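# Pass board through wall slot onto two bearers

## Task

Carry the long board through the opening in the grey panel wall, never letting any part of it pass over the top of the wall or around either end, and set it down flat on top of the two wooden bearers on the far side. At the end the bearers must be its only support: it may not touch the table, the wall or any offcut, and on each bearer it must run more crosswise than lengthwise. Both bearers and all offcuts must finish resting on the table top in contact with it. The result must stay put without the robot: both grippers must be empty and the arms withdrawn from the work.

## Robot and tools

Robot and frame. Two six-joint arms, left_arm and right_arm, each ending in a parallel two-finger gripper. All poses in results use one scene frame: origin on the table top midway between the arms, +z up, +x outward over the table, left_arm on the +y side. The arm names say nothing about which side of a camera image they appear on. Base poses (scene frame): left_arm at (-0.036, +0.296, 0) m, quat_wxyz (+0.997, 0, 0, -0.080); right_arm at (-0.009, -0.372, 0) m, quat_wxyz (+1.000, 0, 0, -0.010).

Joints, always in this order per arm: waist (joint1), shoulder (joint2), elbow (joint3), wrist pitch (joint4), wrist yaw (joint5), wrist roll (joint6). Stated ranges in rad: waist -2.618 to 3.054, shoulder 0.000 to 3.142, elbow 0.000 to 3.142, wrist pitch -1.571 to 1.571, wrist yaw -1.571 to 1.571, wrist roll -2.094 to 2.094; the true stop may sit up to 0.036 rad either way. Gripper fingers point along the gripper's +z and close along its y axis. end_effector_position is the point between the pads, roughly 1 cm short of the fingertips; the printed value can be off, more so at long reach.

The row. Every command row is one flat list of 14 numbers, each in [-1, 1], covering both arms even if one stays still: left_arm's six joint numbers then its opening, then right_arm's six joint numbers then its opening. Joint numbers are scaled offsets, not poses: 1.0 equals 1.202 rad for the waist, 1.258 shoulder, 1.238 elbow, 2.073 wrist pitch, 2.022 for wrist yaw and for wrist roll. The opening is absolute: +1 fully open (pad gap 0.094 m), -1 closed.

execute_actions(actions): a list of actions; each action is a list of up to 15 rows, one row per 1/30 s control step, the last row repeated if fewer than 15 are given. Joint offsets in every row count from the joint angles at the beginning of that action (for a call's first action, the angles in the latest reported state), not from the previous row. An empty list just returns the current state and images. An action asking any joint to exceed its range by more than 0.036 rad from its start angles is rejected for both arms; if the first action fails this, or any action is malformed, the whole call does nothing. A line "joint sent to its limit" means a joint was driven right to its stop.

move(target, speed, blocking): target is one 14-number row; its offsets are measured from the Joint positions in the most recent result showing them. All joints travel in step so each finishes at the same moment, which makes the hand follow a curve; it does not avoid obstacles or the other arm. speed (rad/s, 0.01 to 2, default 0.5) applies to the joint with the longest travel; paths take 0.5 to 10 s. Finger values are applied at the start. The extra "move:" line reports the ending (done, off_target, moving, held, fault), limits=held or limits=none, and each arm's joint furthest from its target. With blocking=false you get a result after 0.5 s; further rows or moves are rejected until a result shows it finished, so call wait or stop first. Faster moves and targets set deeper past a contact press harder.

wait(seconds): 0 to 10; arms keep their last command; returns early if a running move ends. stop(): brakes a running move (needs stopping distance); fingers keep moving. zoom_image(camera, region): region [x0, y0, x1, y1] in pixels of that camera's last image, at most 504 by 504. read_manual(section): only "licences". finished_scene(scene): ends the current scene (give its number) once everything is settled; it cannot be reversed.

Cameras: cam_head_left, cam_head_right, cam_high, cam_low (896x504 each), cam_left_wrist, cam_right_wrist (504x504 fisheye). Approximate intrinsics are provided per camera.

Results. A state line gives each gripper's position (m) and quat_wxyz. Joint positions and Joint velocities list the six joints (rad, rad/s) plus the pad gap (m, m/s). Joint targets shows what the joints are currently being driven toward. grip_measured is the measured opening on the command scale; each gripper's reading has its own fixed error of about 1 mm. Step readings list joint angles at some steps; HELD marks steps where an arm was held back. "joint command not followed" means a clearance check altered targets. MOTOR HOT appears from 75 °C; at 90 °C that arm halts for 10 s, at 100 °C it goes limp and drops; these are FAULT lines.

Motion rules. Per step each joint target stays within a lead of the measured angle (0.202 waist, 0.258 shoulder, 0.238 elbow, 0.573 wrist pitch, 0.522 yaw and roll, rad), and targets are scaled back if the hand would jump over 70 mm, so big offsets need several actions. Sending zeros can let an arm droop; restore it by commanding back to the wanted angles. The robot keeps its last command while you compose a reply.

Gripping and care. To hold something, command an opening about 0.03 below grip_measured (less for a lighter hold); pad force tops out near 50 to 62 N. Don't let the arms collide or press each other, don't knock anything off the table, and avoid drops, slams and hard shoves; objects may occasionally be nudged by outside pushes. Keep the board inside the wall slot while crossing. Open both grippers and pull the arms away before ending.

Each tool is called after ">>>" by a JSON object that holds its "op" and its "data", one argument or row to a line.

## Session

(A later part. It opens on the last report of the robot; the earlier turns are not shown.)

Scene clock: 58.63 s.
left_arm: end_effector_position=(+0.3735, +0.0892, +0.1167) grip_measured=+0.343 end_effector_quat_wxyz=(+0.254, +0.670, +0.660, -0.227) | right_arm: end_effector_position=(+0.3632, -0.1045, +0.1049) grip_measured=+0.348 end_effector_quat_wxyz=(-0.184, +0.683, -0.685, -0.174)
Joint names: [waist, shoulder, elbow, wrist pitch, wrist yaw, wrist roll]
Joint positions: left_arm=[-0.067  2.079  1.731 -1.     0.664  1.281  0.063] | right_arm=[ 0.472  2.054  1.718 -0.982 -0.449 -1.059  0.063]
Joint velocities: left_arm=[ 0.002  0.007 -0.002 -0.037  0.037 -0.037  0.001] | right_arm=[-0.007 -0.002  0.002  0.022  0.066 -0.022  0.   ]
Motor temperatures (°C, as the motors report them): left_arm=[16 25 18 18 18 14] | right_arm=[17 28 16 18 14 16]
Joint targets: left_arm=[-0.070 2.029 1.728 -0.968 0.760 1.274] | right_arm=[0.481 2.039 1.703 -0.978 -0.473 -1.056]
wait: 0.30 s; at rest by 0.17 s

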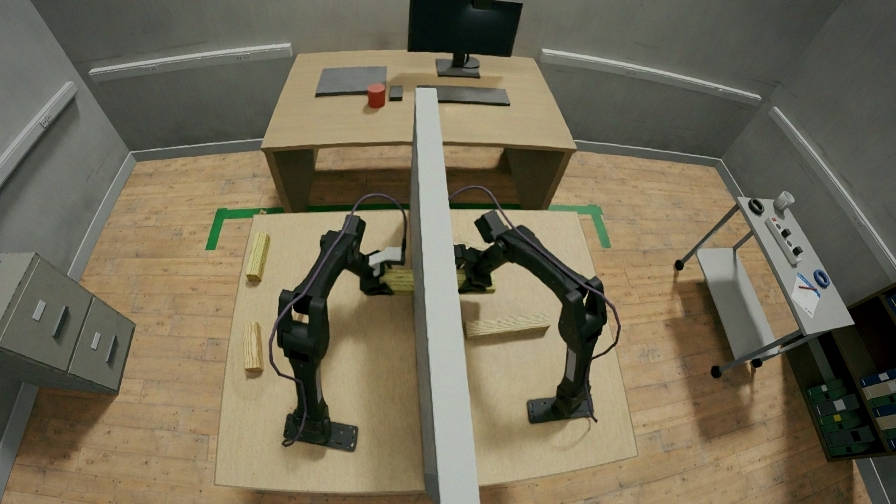

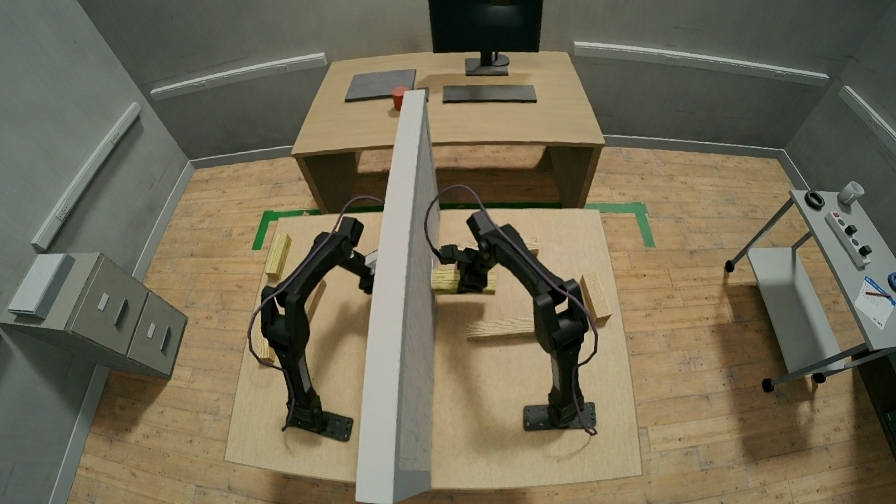

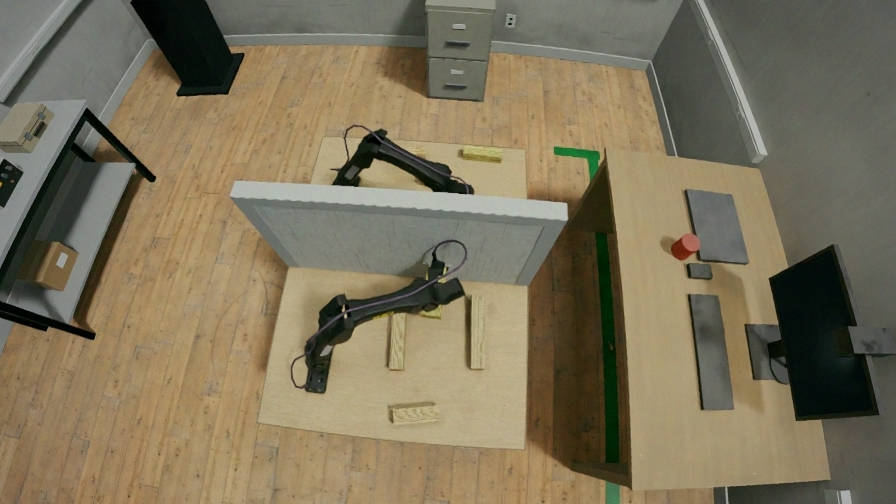

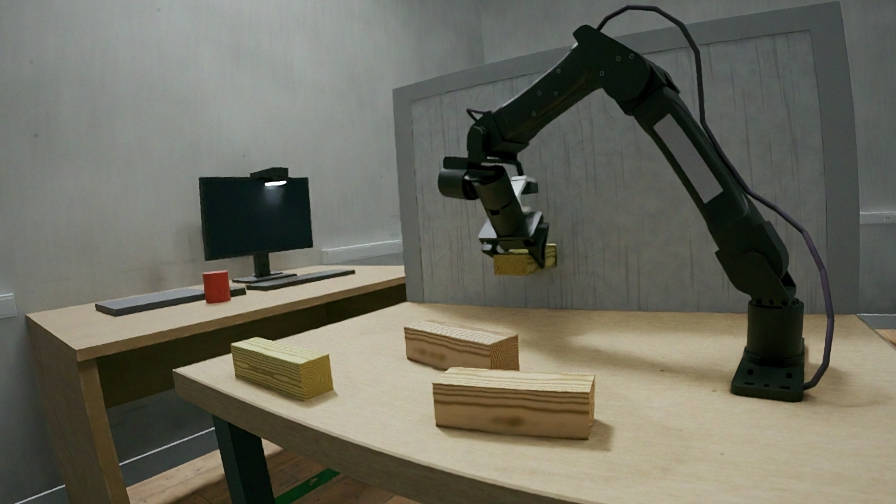

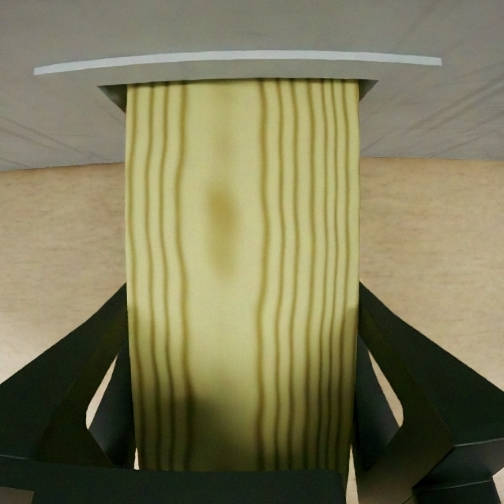

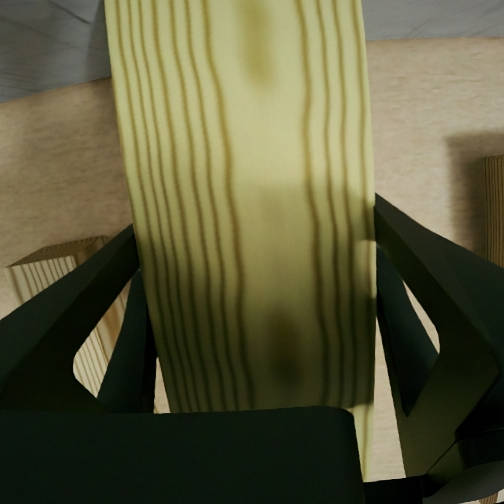

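>>> {"op": "zoom_image", "data": {
  "camera": "cam_low",
  "region": [500, 235, 570, 275]
}}

>>> {"op": "zoom_image", "data": {
  "camera": "cam_head_right",
  "region": [410, 230, 530, 310]
}}

Region (500, 235, 570, 275) of cam_low's 896x504 image, scaled by 7.200, with more detail than that image has; it fills the top 288 rows of this view, and the rest is white.

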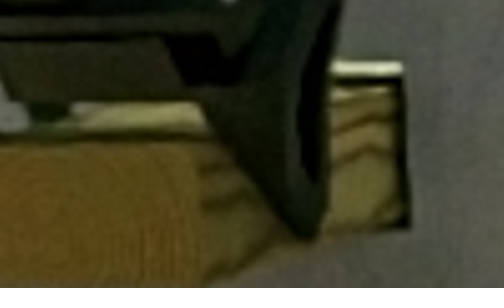

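Region (410, 230, 530, 310) of cam_head_right's 896x504 image, scaled by 4.200, with more detail than that image has.

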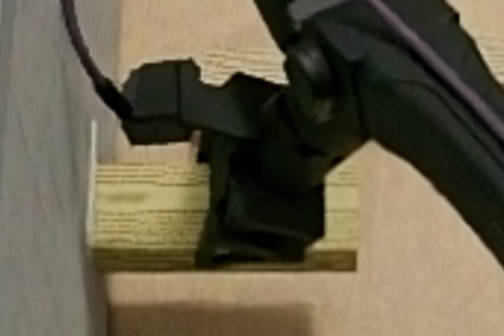

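>>> {"op": "execute_actions", "data": {
  "actions": [
    [
[-0.0025,-0.0350,-0.0024,0.0129,0.0418,-0.0035,0.24,0.0068,-0.0142,-0.0069,0.0039,-0.0149,0.0015,0.24],
[-0.0025,-0.0300,-0.0024,0.0103,0.0361,-0.0035,0.24,0.0061,-0.0165,-0.0017,0.0058,-0.0180,0.0015,0.24],
[-0.0025,-0.0248,-0.0024,0.0078,0.0303,-0.0035,0.24,0.0054,-0.0187,0.0035,0.0077,-0.0210,0.0015,0.24],
[-0.0025,-0.0195,-0.0024,0.0052,0.0246,-0.0035,0.24,0.0046,-0.0210,0.0087,0.0096,-0.0240,0.0015,0.24],
[-0.0025,-0.0143,-0.0024,0.0027,0.0189,-0.0035,0.24,0.0039,-0.0233,0.0139,0.0116,-0.0271,0.0015,0.24],
[-0.0025,-0.0091,-0.0024,0.0001,0.0131,-0.0035,0.28,0.0032,-0.0255,0.0191,0.0135,-0.0301,0.0015,0.24],
[-0.0025,-0.0040,-0.0024,-0.0024,0.0074,-0.0035,0.32,0.0025,-0.0278,0.0242,0.0154,-0.0331,0.0015,0.24],
[-0.0025,-0.0040,-0.0024,-0.0024,0.0074,-0.0035,0.36,0.0025,-0.0278,0.0242,0.0154,-0.0331,0.0015,0.24],
[-0.0025,-0.0040,-0.0024,-0.0024,0.0074,-0.0035,0.42,0.0025,-0.0278,0.0242,0.0154,-0.0331,0.0015,0.24],
[-0.0025,-0.0040,-0.0024,-0.0024,0.0074,-0.0035,0.52,0.0025,-0.0278,0.0242,0.0154,-0.0331,0.0015,0.24],
[-0.0025,-0.0040,-0.0024,-0.0024,0.0074,-0.0035,0.64,0.0025,-0.0278,0.0242,0.0154,-0.0331,0.0015,0.24],
[-0.0025,-0.0040,-0.0024,-0.0024,0.0074,-0.0035,0.76,0.0025,-0.0278,0.0242,0.0154,-0.0331,0.0015,0.24],
[-0.0025,-0.0040,-0.0024,-0.0024,0.0074,-0.0035,0.88,0.0025,-0.0278,0.0242,0.0154,-0.0331,0.0015,0.24],
[-0.0025,-0.0040,-0.0024,-0.0024,0.0074,-0.0035,0.96,0.0025,-0.0278,0.0242,0.0154,-0.0331,0.0015,0.24],
[-0.0025,-0.0040,-0.0024,-0.0024,0.0074,-0.0035,1,0.0025,-0.0278,0.0242,0.0154,-0.0331,0.0015,0.24]
]
  ]
}}

>>> {"op": "wait", "data": {
  "seconds": 0.2
}}

Scene clock: 60.67 s.
left_arm: end_effector_position=(+0.3738, +0.0904, +0.1157) grip_measured=+0.978 end_effector_quat_wxyz=(+0.251, +0.670, +0.661, -0.224) | right_arm: end_effector_position=(+0.3638, -0.1040, +0.1052) grip_measured=+0.348 end_effector_quat_wxyz=(-0.185, +0.683, -0.684, -0.174)
Joint names: [waist, shoulder, elbow, wrist pitch, wrist yaw, wrist roll]
Joint positions: left_arm=[-0.067  2.079  1.731 -1.001  0.655  1.28   0.093] | right_arm=[ 0.472  2.054  1.718 -0.978 -0.451 -1.059  0.063]
Joint velocities: left_arm=[ 0.002 -0.017 -0.007 -0.037 -0.007 -0.007  0.047] | right_arm=[-0.007 -0.007  0.002  0.022 -0.066  0.007  0.   ]
Motor temperatures (°C, as the motors report them): left_arm=[16 25 18 18 18 14] | right_arm=[17 28 16 18 14 16]
Joint targets: left_arm=[-0.070 2.074 1.728 -1.005 0.679 1.274] | right_arm=[0.475 2.019 1.748 -0.950 -0.516 -1.056]
Step readings (joint positions):
0: left_arm=[-0.067 2.079 1.731 -1.000 0.664 1.281] | right_arm=[0.472 2.054 1.718 -0.982 -0.449 -1.059]
1: left_arm=[-0.067 2.079 1.731 -1.000 0.664 1.281] | right_arm=[0.472 2.054 1.718 -0.982 -0.449 -1.059]
2: left_arm=[-0.067 2.079 1.731 -1.000 0.663 1.281] | right_arm=[0.472 2.054 1.718 -0.981 -0.449 -1.059]
4: left_arm=[-0.067 2.079 1.731 -1.000 0.660 1.281] | right_arm=[0.472 2.054 1.718 -0.979 -0.450 -1.059]
8: left_arm=[-0.067 2.079 1.731 -1.001 0.655 1.283] | right_arm=[0.472 2.054 1.718 -0.976 -0.452 -1.059]
15: Joint positions above

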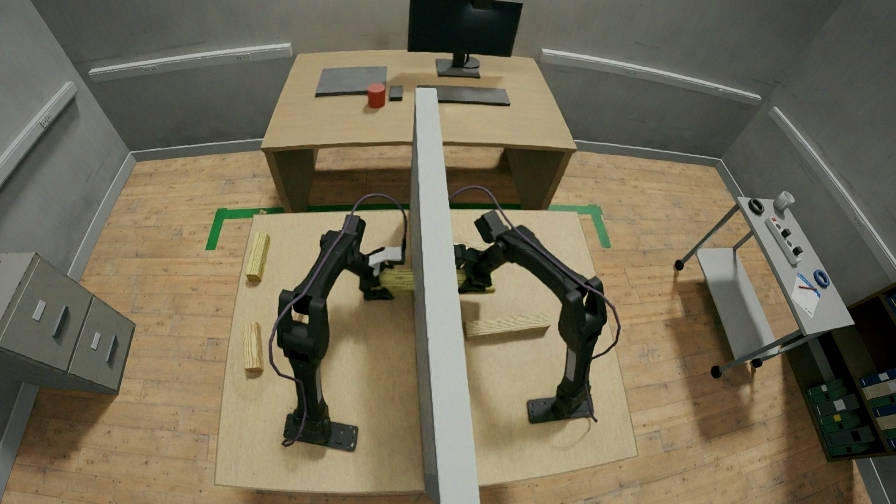

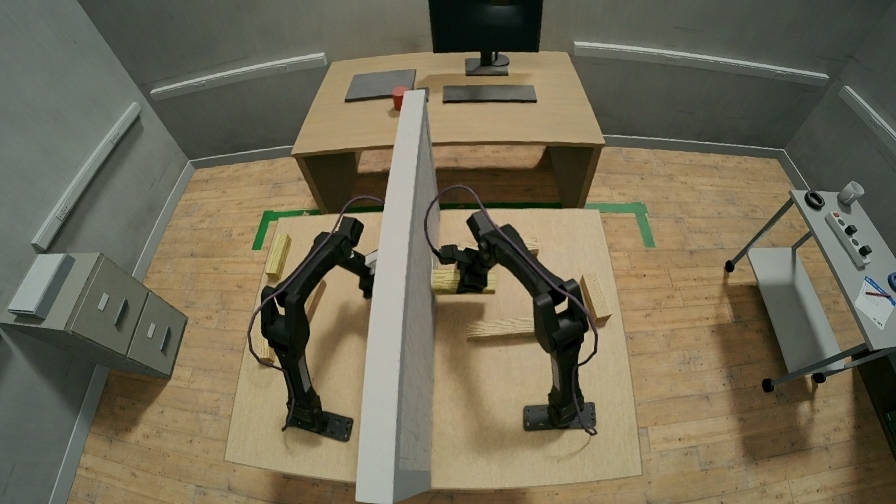

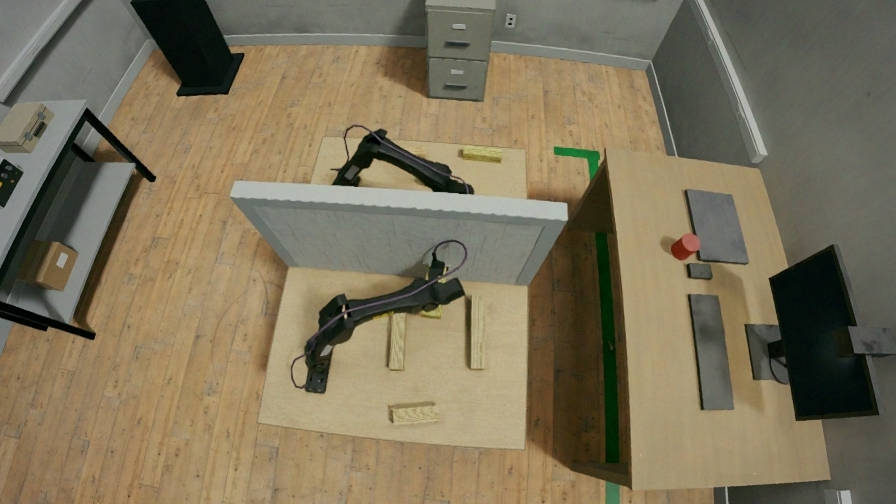

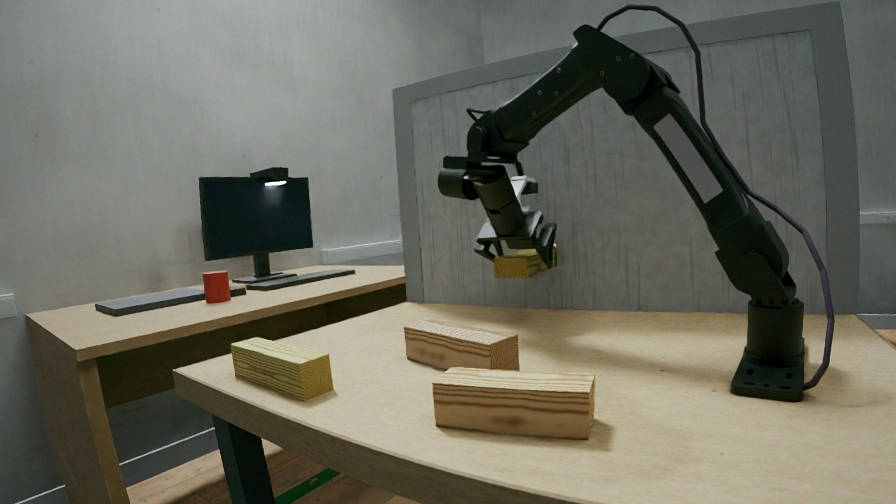

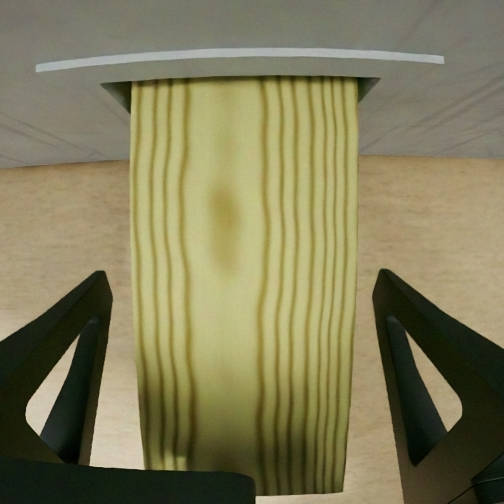

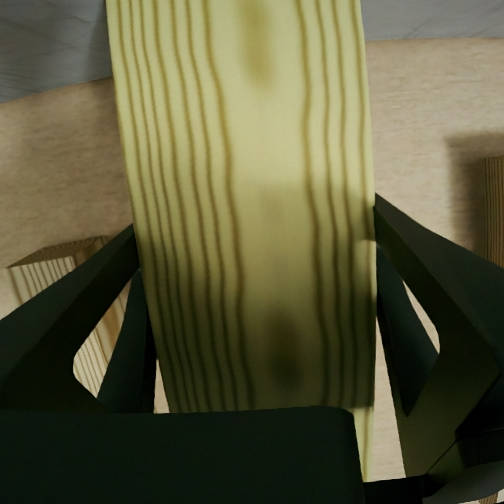

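Scene clock: 60.87 s.
left_arm: end_effector_position=(+0.3738, +0.0904, +0.1157) grip_measured=+1.000 end_effector_quat_wxyz=(+0.251, +0.670, +0.662, -0.224) | right_arm: end_effector_position=(+0.3639, -0.1041, +0.1051) grip_measured=+0.348 end_effector_quat_wxyz=(-0.185, +0.683, -0.685, -0.174)
Joint names: [waist, shoulder, elbow, wrist pitch, wrist yaw, wrist roll]
Joint positions: left_arm=[-0.067  2.079  1.731 -1.001  0.655  1.28   0.094] | right_arm=[ 0.472  2.054  1.718 -0.978 -0.45  -1.059  0.063]
Joint velocities: left_arm=[ 0.002 -0.007 -0.007  0.066  0.007  0.007  0.   ] | right_arm=[ 0.007  0.002 -0.002 -0.037 -0.066  0.051  0.   ]
Motor temperatures (°C, as the motors report them): left_arm=[16 25 18 18 18 14] | right_arm=[17 28 16 18 14 16]
Joint targets: left_arm=[-0.070 2.074 1.728 -1.005 0.679 1.274] | right_arm=[0.475 2.019 1.748 -0.950 -0.516 -1.056]
wait: 0.20 s; no rest

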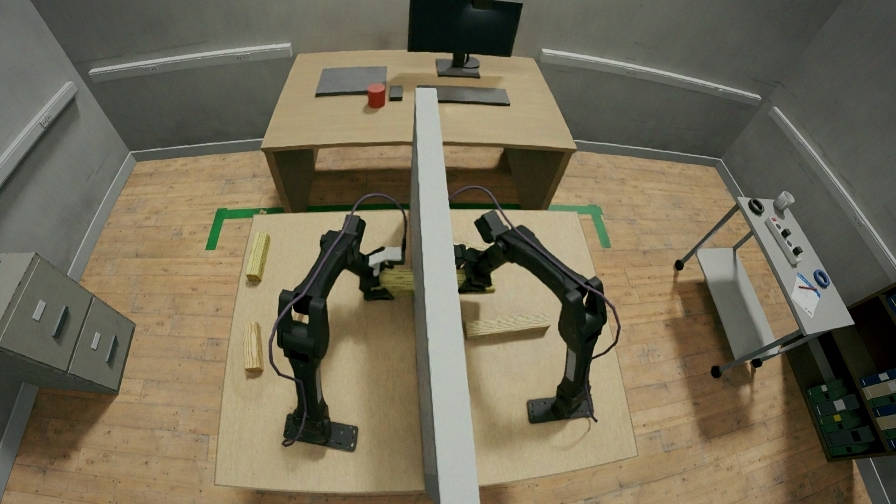

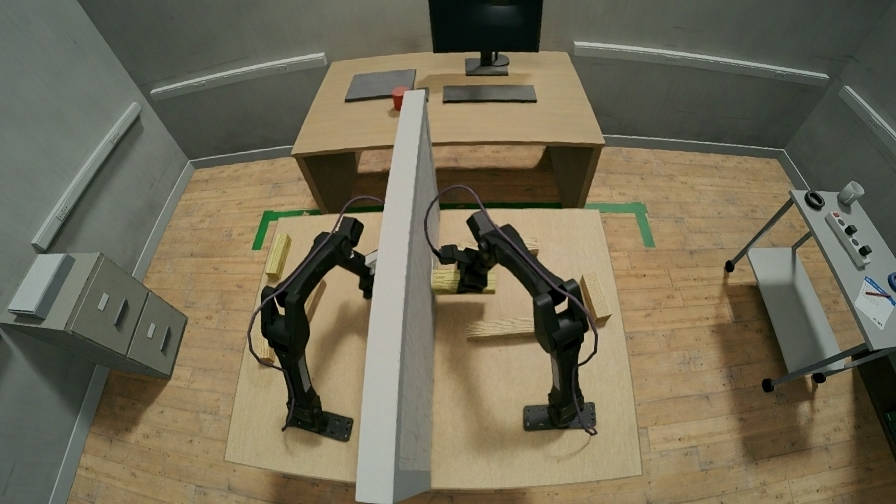

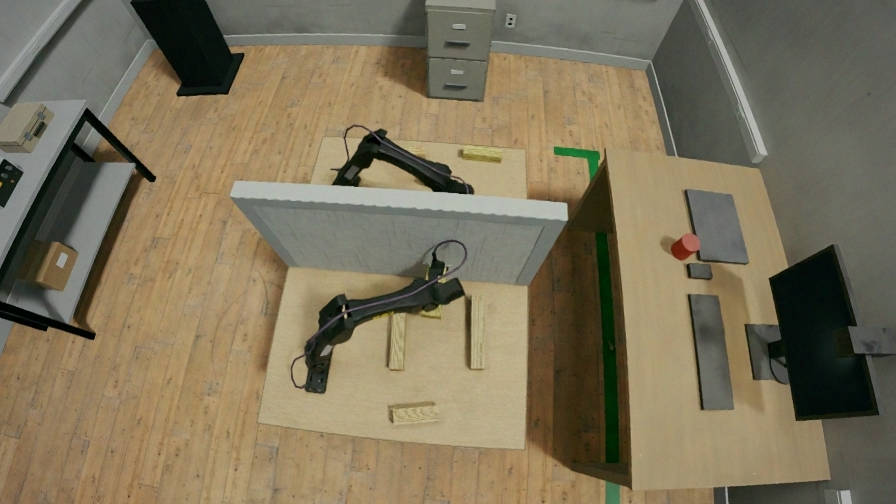

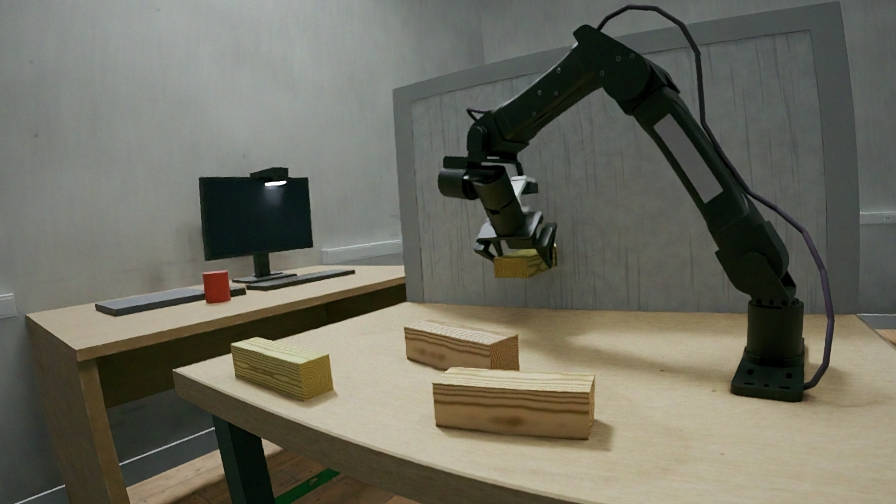

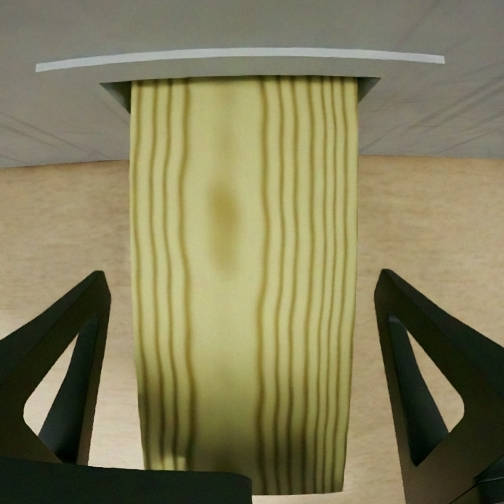

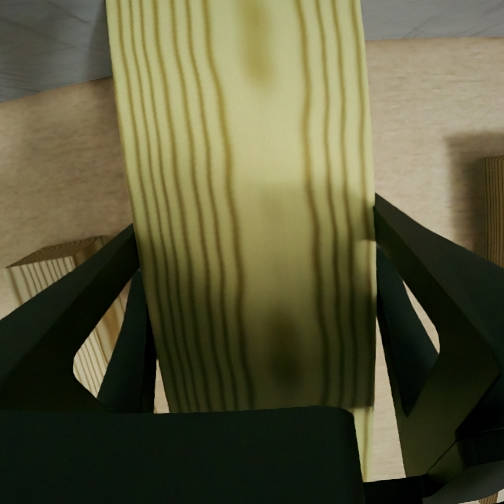

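>>> {"op": "zoom_image", "data": {
  "camera": "cam_low",
  "region": [480, 230, 570, 285]
}}

>>> {"op": "zoom_image", "data": {
  "camera": "cam_low",
  "region": [500, 235, 570, 275]
}}

Region (480, 230, 570, 285) of cam_low's 896x504 image, scaled by 5.600, with more detail than that image has.

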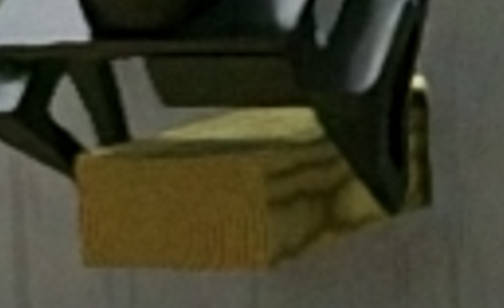

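Region (500, 235, 570, 275) of cam_low's 896x504 image, scaled by 7.200, with more detail than that image has; it fills the top 288 rows of this view, and the rest is white.

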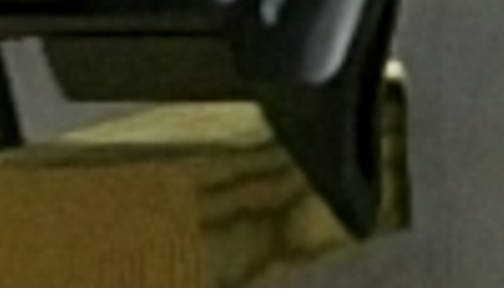

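>>> {"op": "execute_actions", "data": {
  "actions": [
    [
[-0.0025,-0.0080,0.0351,-0.0193,0.0119,-0.0030,1,-0.0320,-0.0467,-0.0006,0.0096,-0.0340,-0.0109,0.24],
[-0.0025,-0.0080,0.0476,-0.0318,0.0119,-0.0030,1,-0.0393,-0.0521,-0.0092,0.0089,-0.0383,-0.0197,0.24],
[-0.0025,-0.0080,0.0628,-0.0455,0.0119,-0.0030,1,-0.0477,-0.0581,-0.0177,0.0083,-0.0433,-0.0293,0.24],
[-0.0025,-0.0080,0.0800,-0.0599,0.0119,-0.0030,1,-0.0568,-0.0643,-0.0272,0.0074,-0.0488,-0.0393,0.24],
[-0.0025,-0.0080,0.0982,-0.0740,0.0119,-0.0030,1,-0.0660,-0.0705,-0.0368,0.0051,-0.0546,-0.0492,0.24],
[-0.0025,-0.0080,0.1167,-0.0873,0.0119,-0.0030,1,-0.0749,-0.0762,-0.0461,0.0039,-0.0602,-0.0584,0.24],
[-0.0025,-0.0080,0.1344,-0.0991,0.0119,-0.0030,1,-0.0831,-0.0811,-0.0546,0.0024,-0.0656,-0.0665,0.24],
[-0.0025,-0.0080,0.1505,-0.1088,0.0119,-0.0030,1,-0.0902,-0.0852,-0.0618,0.0008,-0.0702,-0.0732,0.24],
[-0.0025,-0.0080,0.1641,-0.1159,0.0119,-0.0030,1,-0.0957,-0.0884,-0.0677,-0.0008,-0.0740,-0.0780,0.24],
[-0.0025,-0.0080,0.1746,-0.1200,0.0119,-0.0030,1,-0.0995,-0.0907,-0.0722,-0.0018,-0.0768,-0.0807,0.24],
[-0.0025,-0.0080,0.1815,-0.1210,0.0119,-0.0030,1,-0.1013,-0.0917,-0.0752,-0.0024,-0.0784,-0.0813,0.24],
[-0.0025,-0.0080,0.1843,-0.1187,0.0119,-0.0030,1,-0.1011,-0.0921,-0.0768,-0.0022,-0.0787,-0.0796,0.24],
[-0.0025,-0.0080,0.1830,-0.1133,0.0119,-0.0030,1,-0.0988,-0.0913,-0.0770,-0.0014,-0.0777,-0.0757,0.24],
[-0.0025,-0.0080,0.1826,-0.1052,0.0119,-0.0030,1,-0.0946,-0.0910,-0.0768,0.0002,-0.0755,-0.0699,0.24],
[-0.0025,-0.0080,0.1826,-0.1052,0.0119,-0.0030,1,-0.1106,-0.0917,-0.0755,-0.0005,-0.0674,-0.0699,0.24]
]
  ]
}}

>>> {"op": "wait", "data": {
  "seconds": 0.3
}}

Scene clock: 65.07 s.
left_arm: end_effector_position=(+0.3758, +0.0894, +0.1669) grip_measured=+1.000 end_effector_quat_wxyz=(+0.256, +0.670, +0.660, -0.223) | right_arm: end_effector_position=(+0.3647, -0.1538, +0.1104) grip_measured=+0.348 end_effector_quat_wxyz=(-0.197, +0.683, -0.681, -0.179)
Joint names: [waist, shoulder, elbow, wrist pitch, wrist yaw, wrist roll]
Joint positions: left_arm=[-0.067  2.079  1.931 -1.192  0.659  1.279  0.094] | right_arm=[ 0.349  1.981  1.626 -1.002 -0.498 -1.191  0.063]
Joint velocities: left_arm=[ 0.017 -0.012  0.002 -0.022  0.007  0.037  0.   ] | right_arm=[ 0.037 -0.007 -0.022  0.051 -0.037 -0.051  0.001]
Motor temperatures (°C, as the motors report them): left_arm=[16 25 18 18 17 14] | right_arm=[17 29 17 18 14 16]
Joint targets: left_arm=[-0.070 2.069 1.957 -1.219 0.679 1.274] | right_arm=[0.339 1.939 1.625 -0.979 -0.586 -1.200]
Step readings (joint positions):
0: left_arm=[-0.067 2.079 1.731 -1.001 0.655 1.280] | right_arm=[0.472 2.054 1.718 -0.978 -0.450 -1.059]
1: left_arm=[-0.067 2.079 1.733 -1.004 0.655 1.280] | right_arm=[0.469 2.053 1.718 -0.979 -0.450 -1.062]
2: left_arm=[-0.067 2.079 1.738 -1.013 0.655 1.279] | right_arm=[0.465 2.050 1.715 -0.980 -0.452 -1.068]
4: left_arm=[-0.067 2.079 1.761 -1.046 0.655 1.279] | right_arm=[0.446 2.036 1.700 -0.980 -0.458 -1.087]
8: left_arm=[-0.067 2.079 1.849 -1.127 0.656 1.279] | right_arm=[0.389 2.000 1.660 -0.988 -0.478 -1.142]
15: Joint positions above

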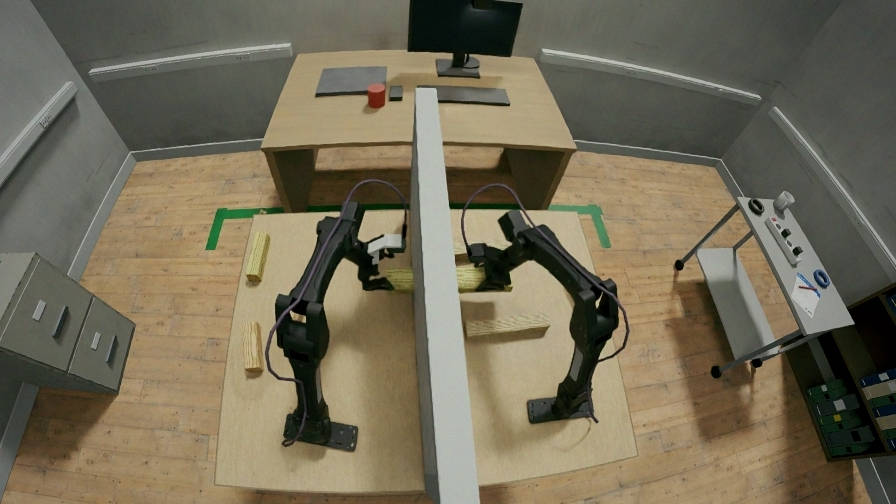

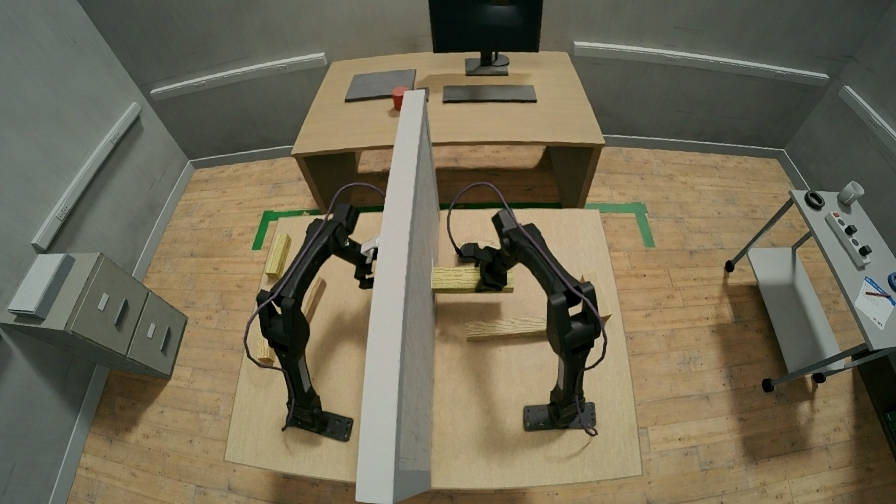

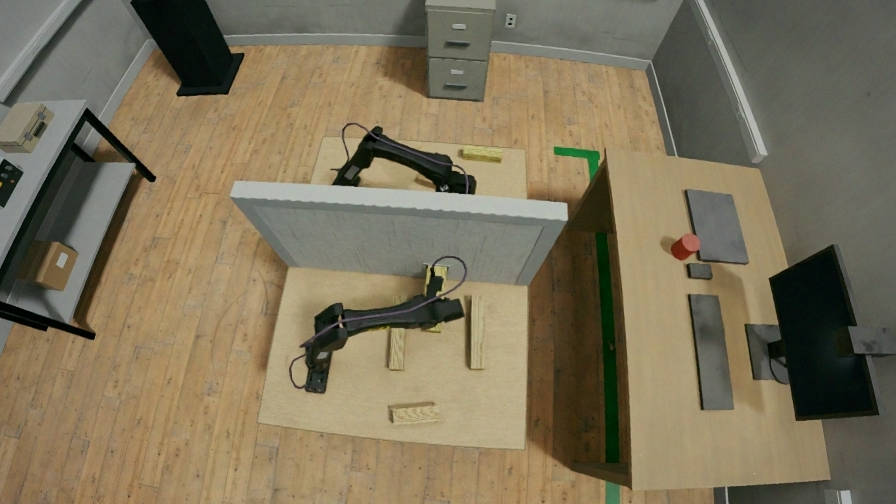

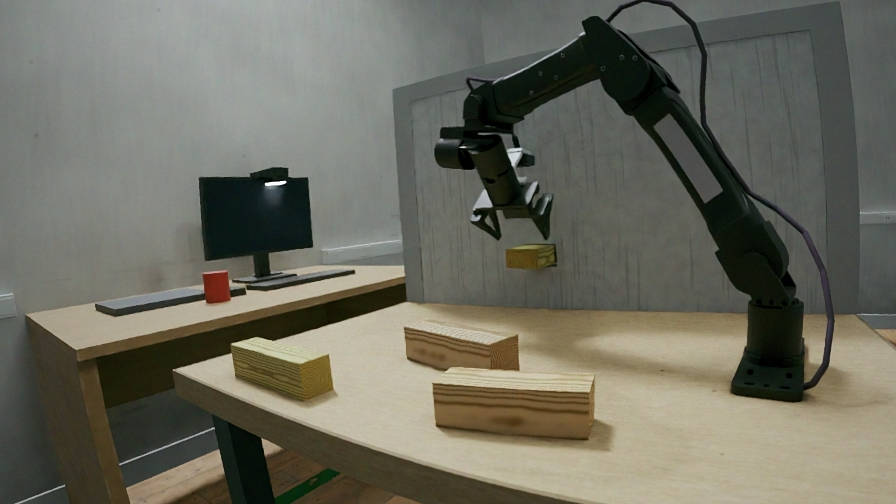

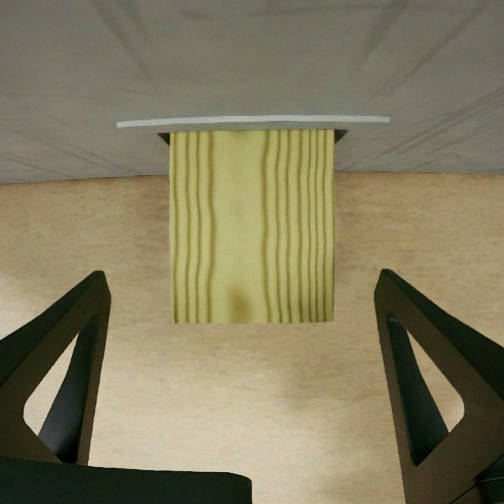

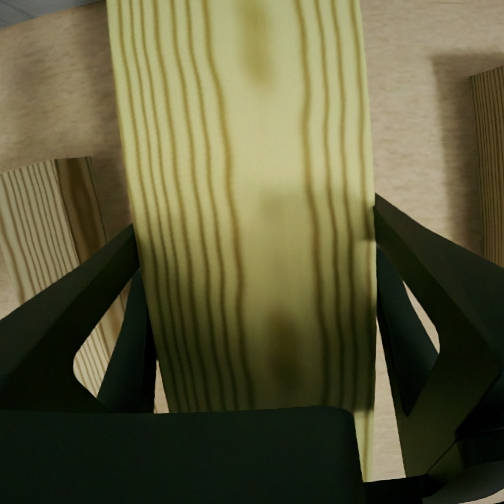

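Scene clock: 65.37 s.
left_arm: end_effector_position=(+0.3740, +0.0898, +0.1665) grip_measured=+1.000 end_effector_quat_wxyz=(+0.252, +0.670, +0.661, -0.226) | right_arm: end_effector_position=(+0.3646, -0.1541, +0.1102) grip_measured=+0.348 end_effector_quat_wxyz=(-0.197, +0.683, -0.680, -0.180)
Joint names: [waist, shoulder, elbow, wrist pitch, wrist yaw, wrist roll]
Joint positions: left_arm=[-0.067  2.079  1.931 -1.201  0.659  1.279  0.094] | right_arm=[ 0.348  1.981  1.625 -1.002 -0.5   -1.194  0.063]
Joint velocities: left_arm=[-0.022 -0.002 -0.007  0.037 -0.007 -0.007  0.   ] | right_arm=[-0.002 -0.027 -0.007 -0.007  0.022 -0.051  0.   ]
Motor temperatures (°C, as the motors report them): left_arm=[16 25 18 18 17 14] | right_arm=[17 29 17 18 14 16]
Joint targets: left_arm=[-0.070 2.069 1.957 -1.219 0.679 1.274] | right_arm=[0.339 1.939 1.625 -0.979 -0.586 -1.200]
wait: 0.30 s; no rest

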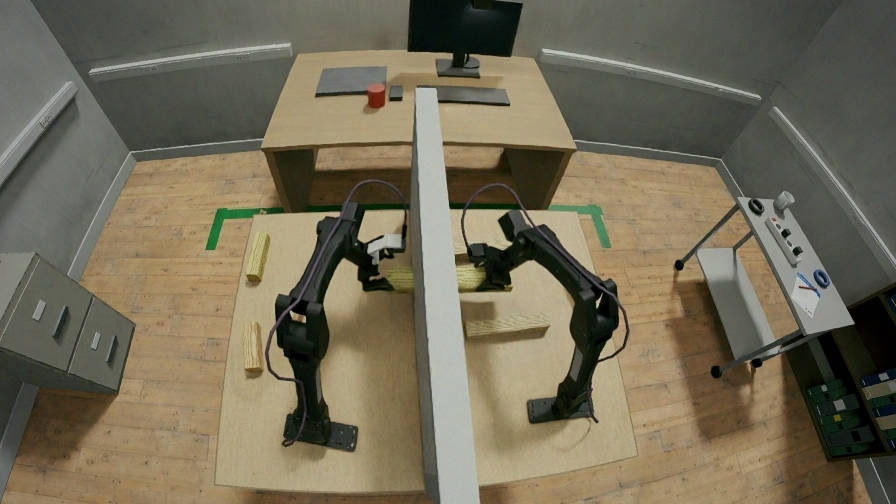

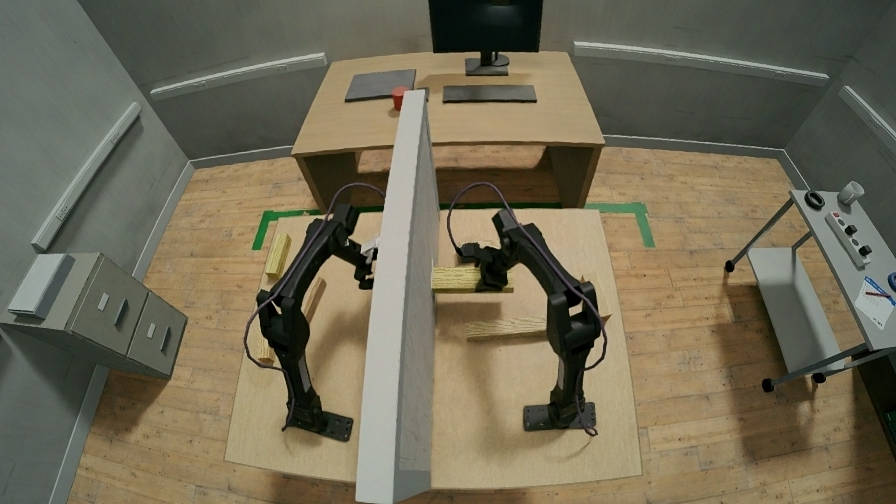

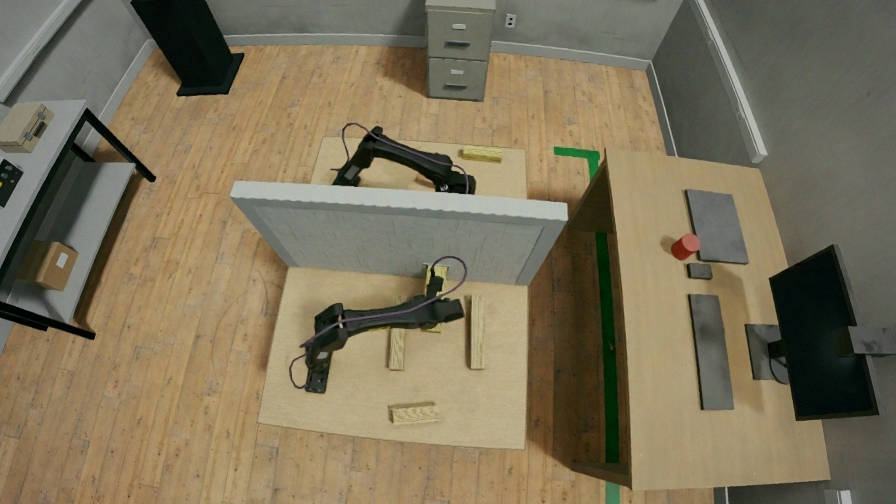

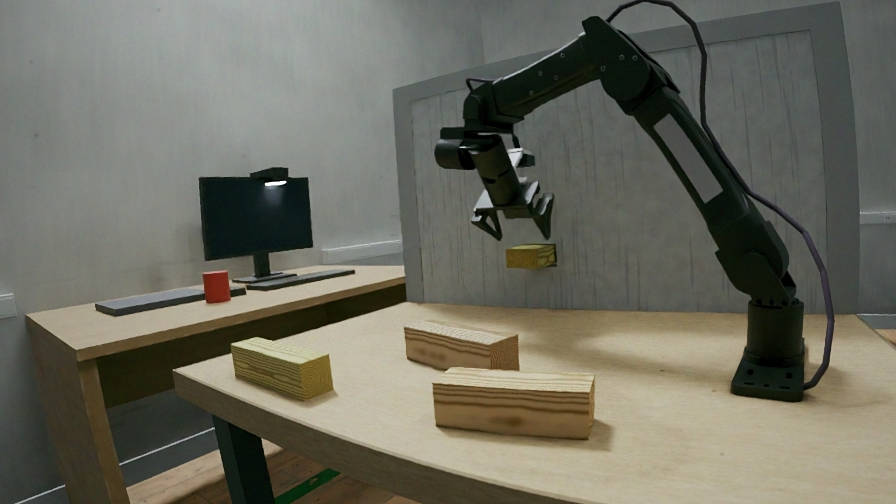

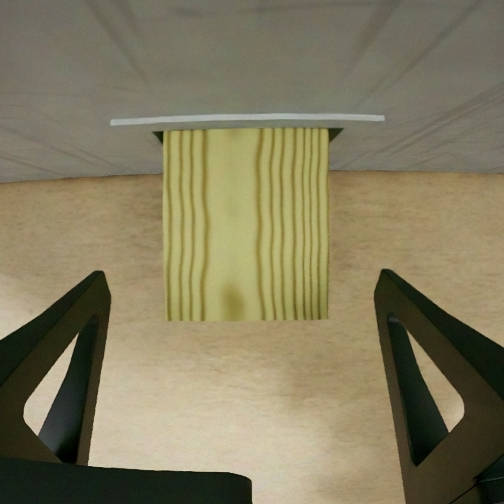

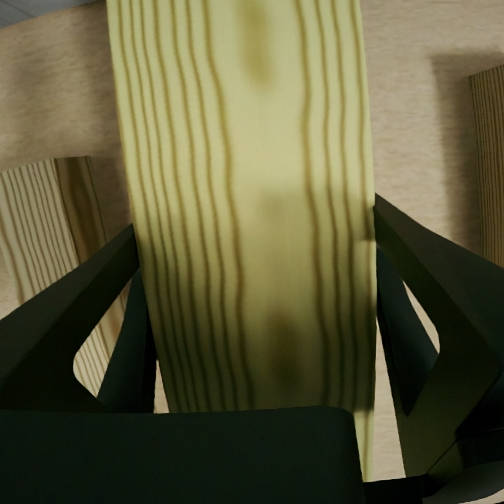

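>>> {"op": "zoom_image", "data": {
  "camera": "cam_low",
  "region": [500, 235, 570, 275]
}}

>>> {"op": "zoom_image", "data": {
  "camera": "cam_left_wrist",
  "region": [100, 100, 400, 340]
}}

Region (500, 235, 570, 275) of cam_low's 896x504 image, scaled by 7.200, with more detail than that image has; it fills the top 288 rows of this view, and the rest is white.

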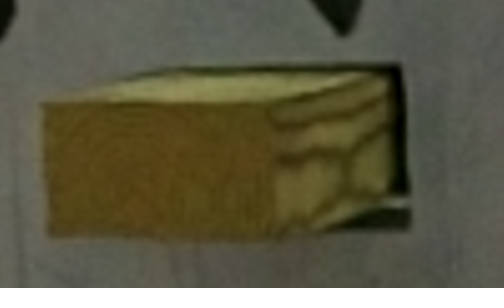

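Region (100, 100, 400, 340) of cam_left_wrist's 504x504 image, scaled by 1.680, with more detail than that image has; it fills the top 403 rows of this view, and the rest is white.

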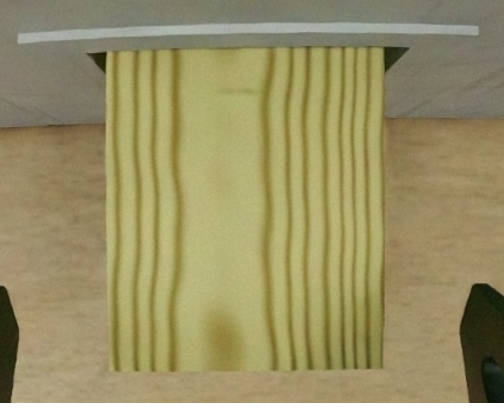

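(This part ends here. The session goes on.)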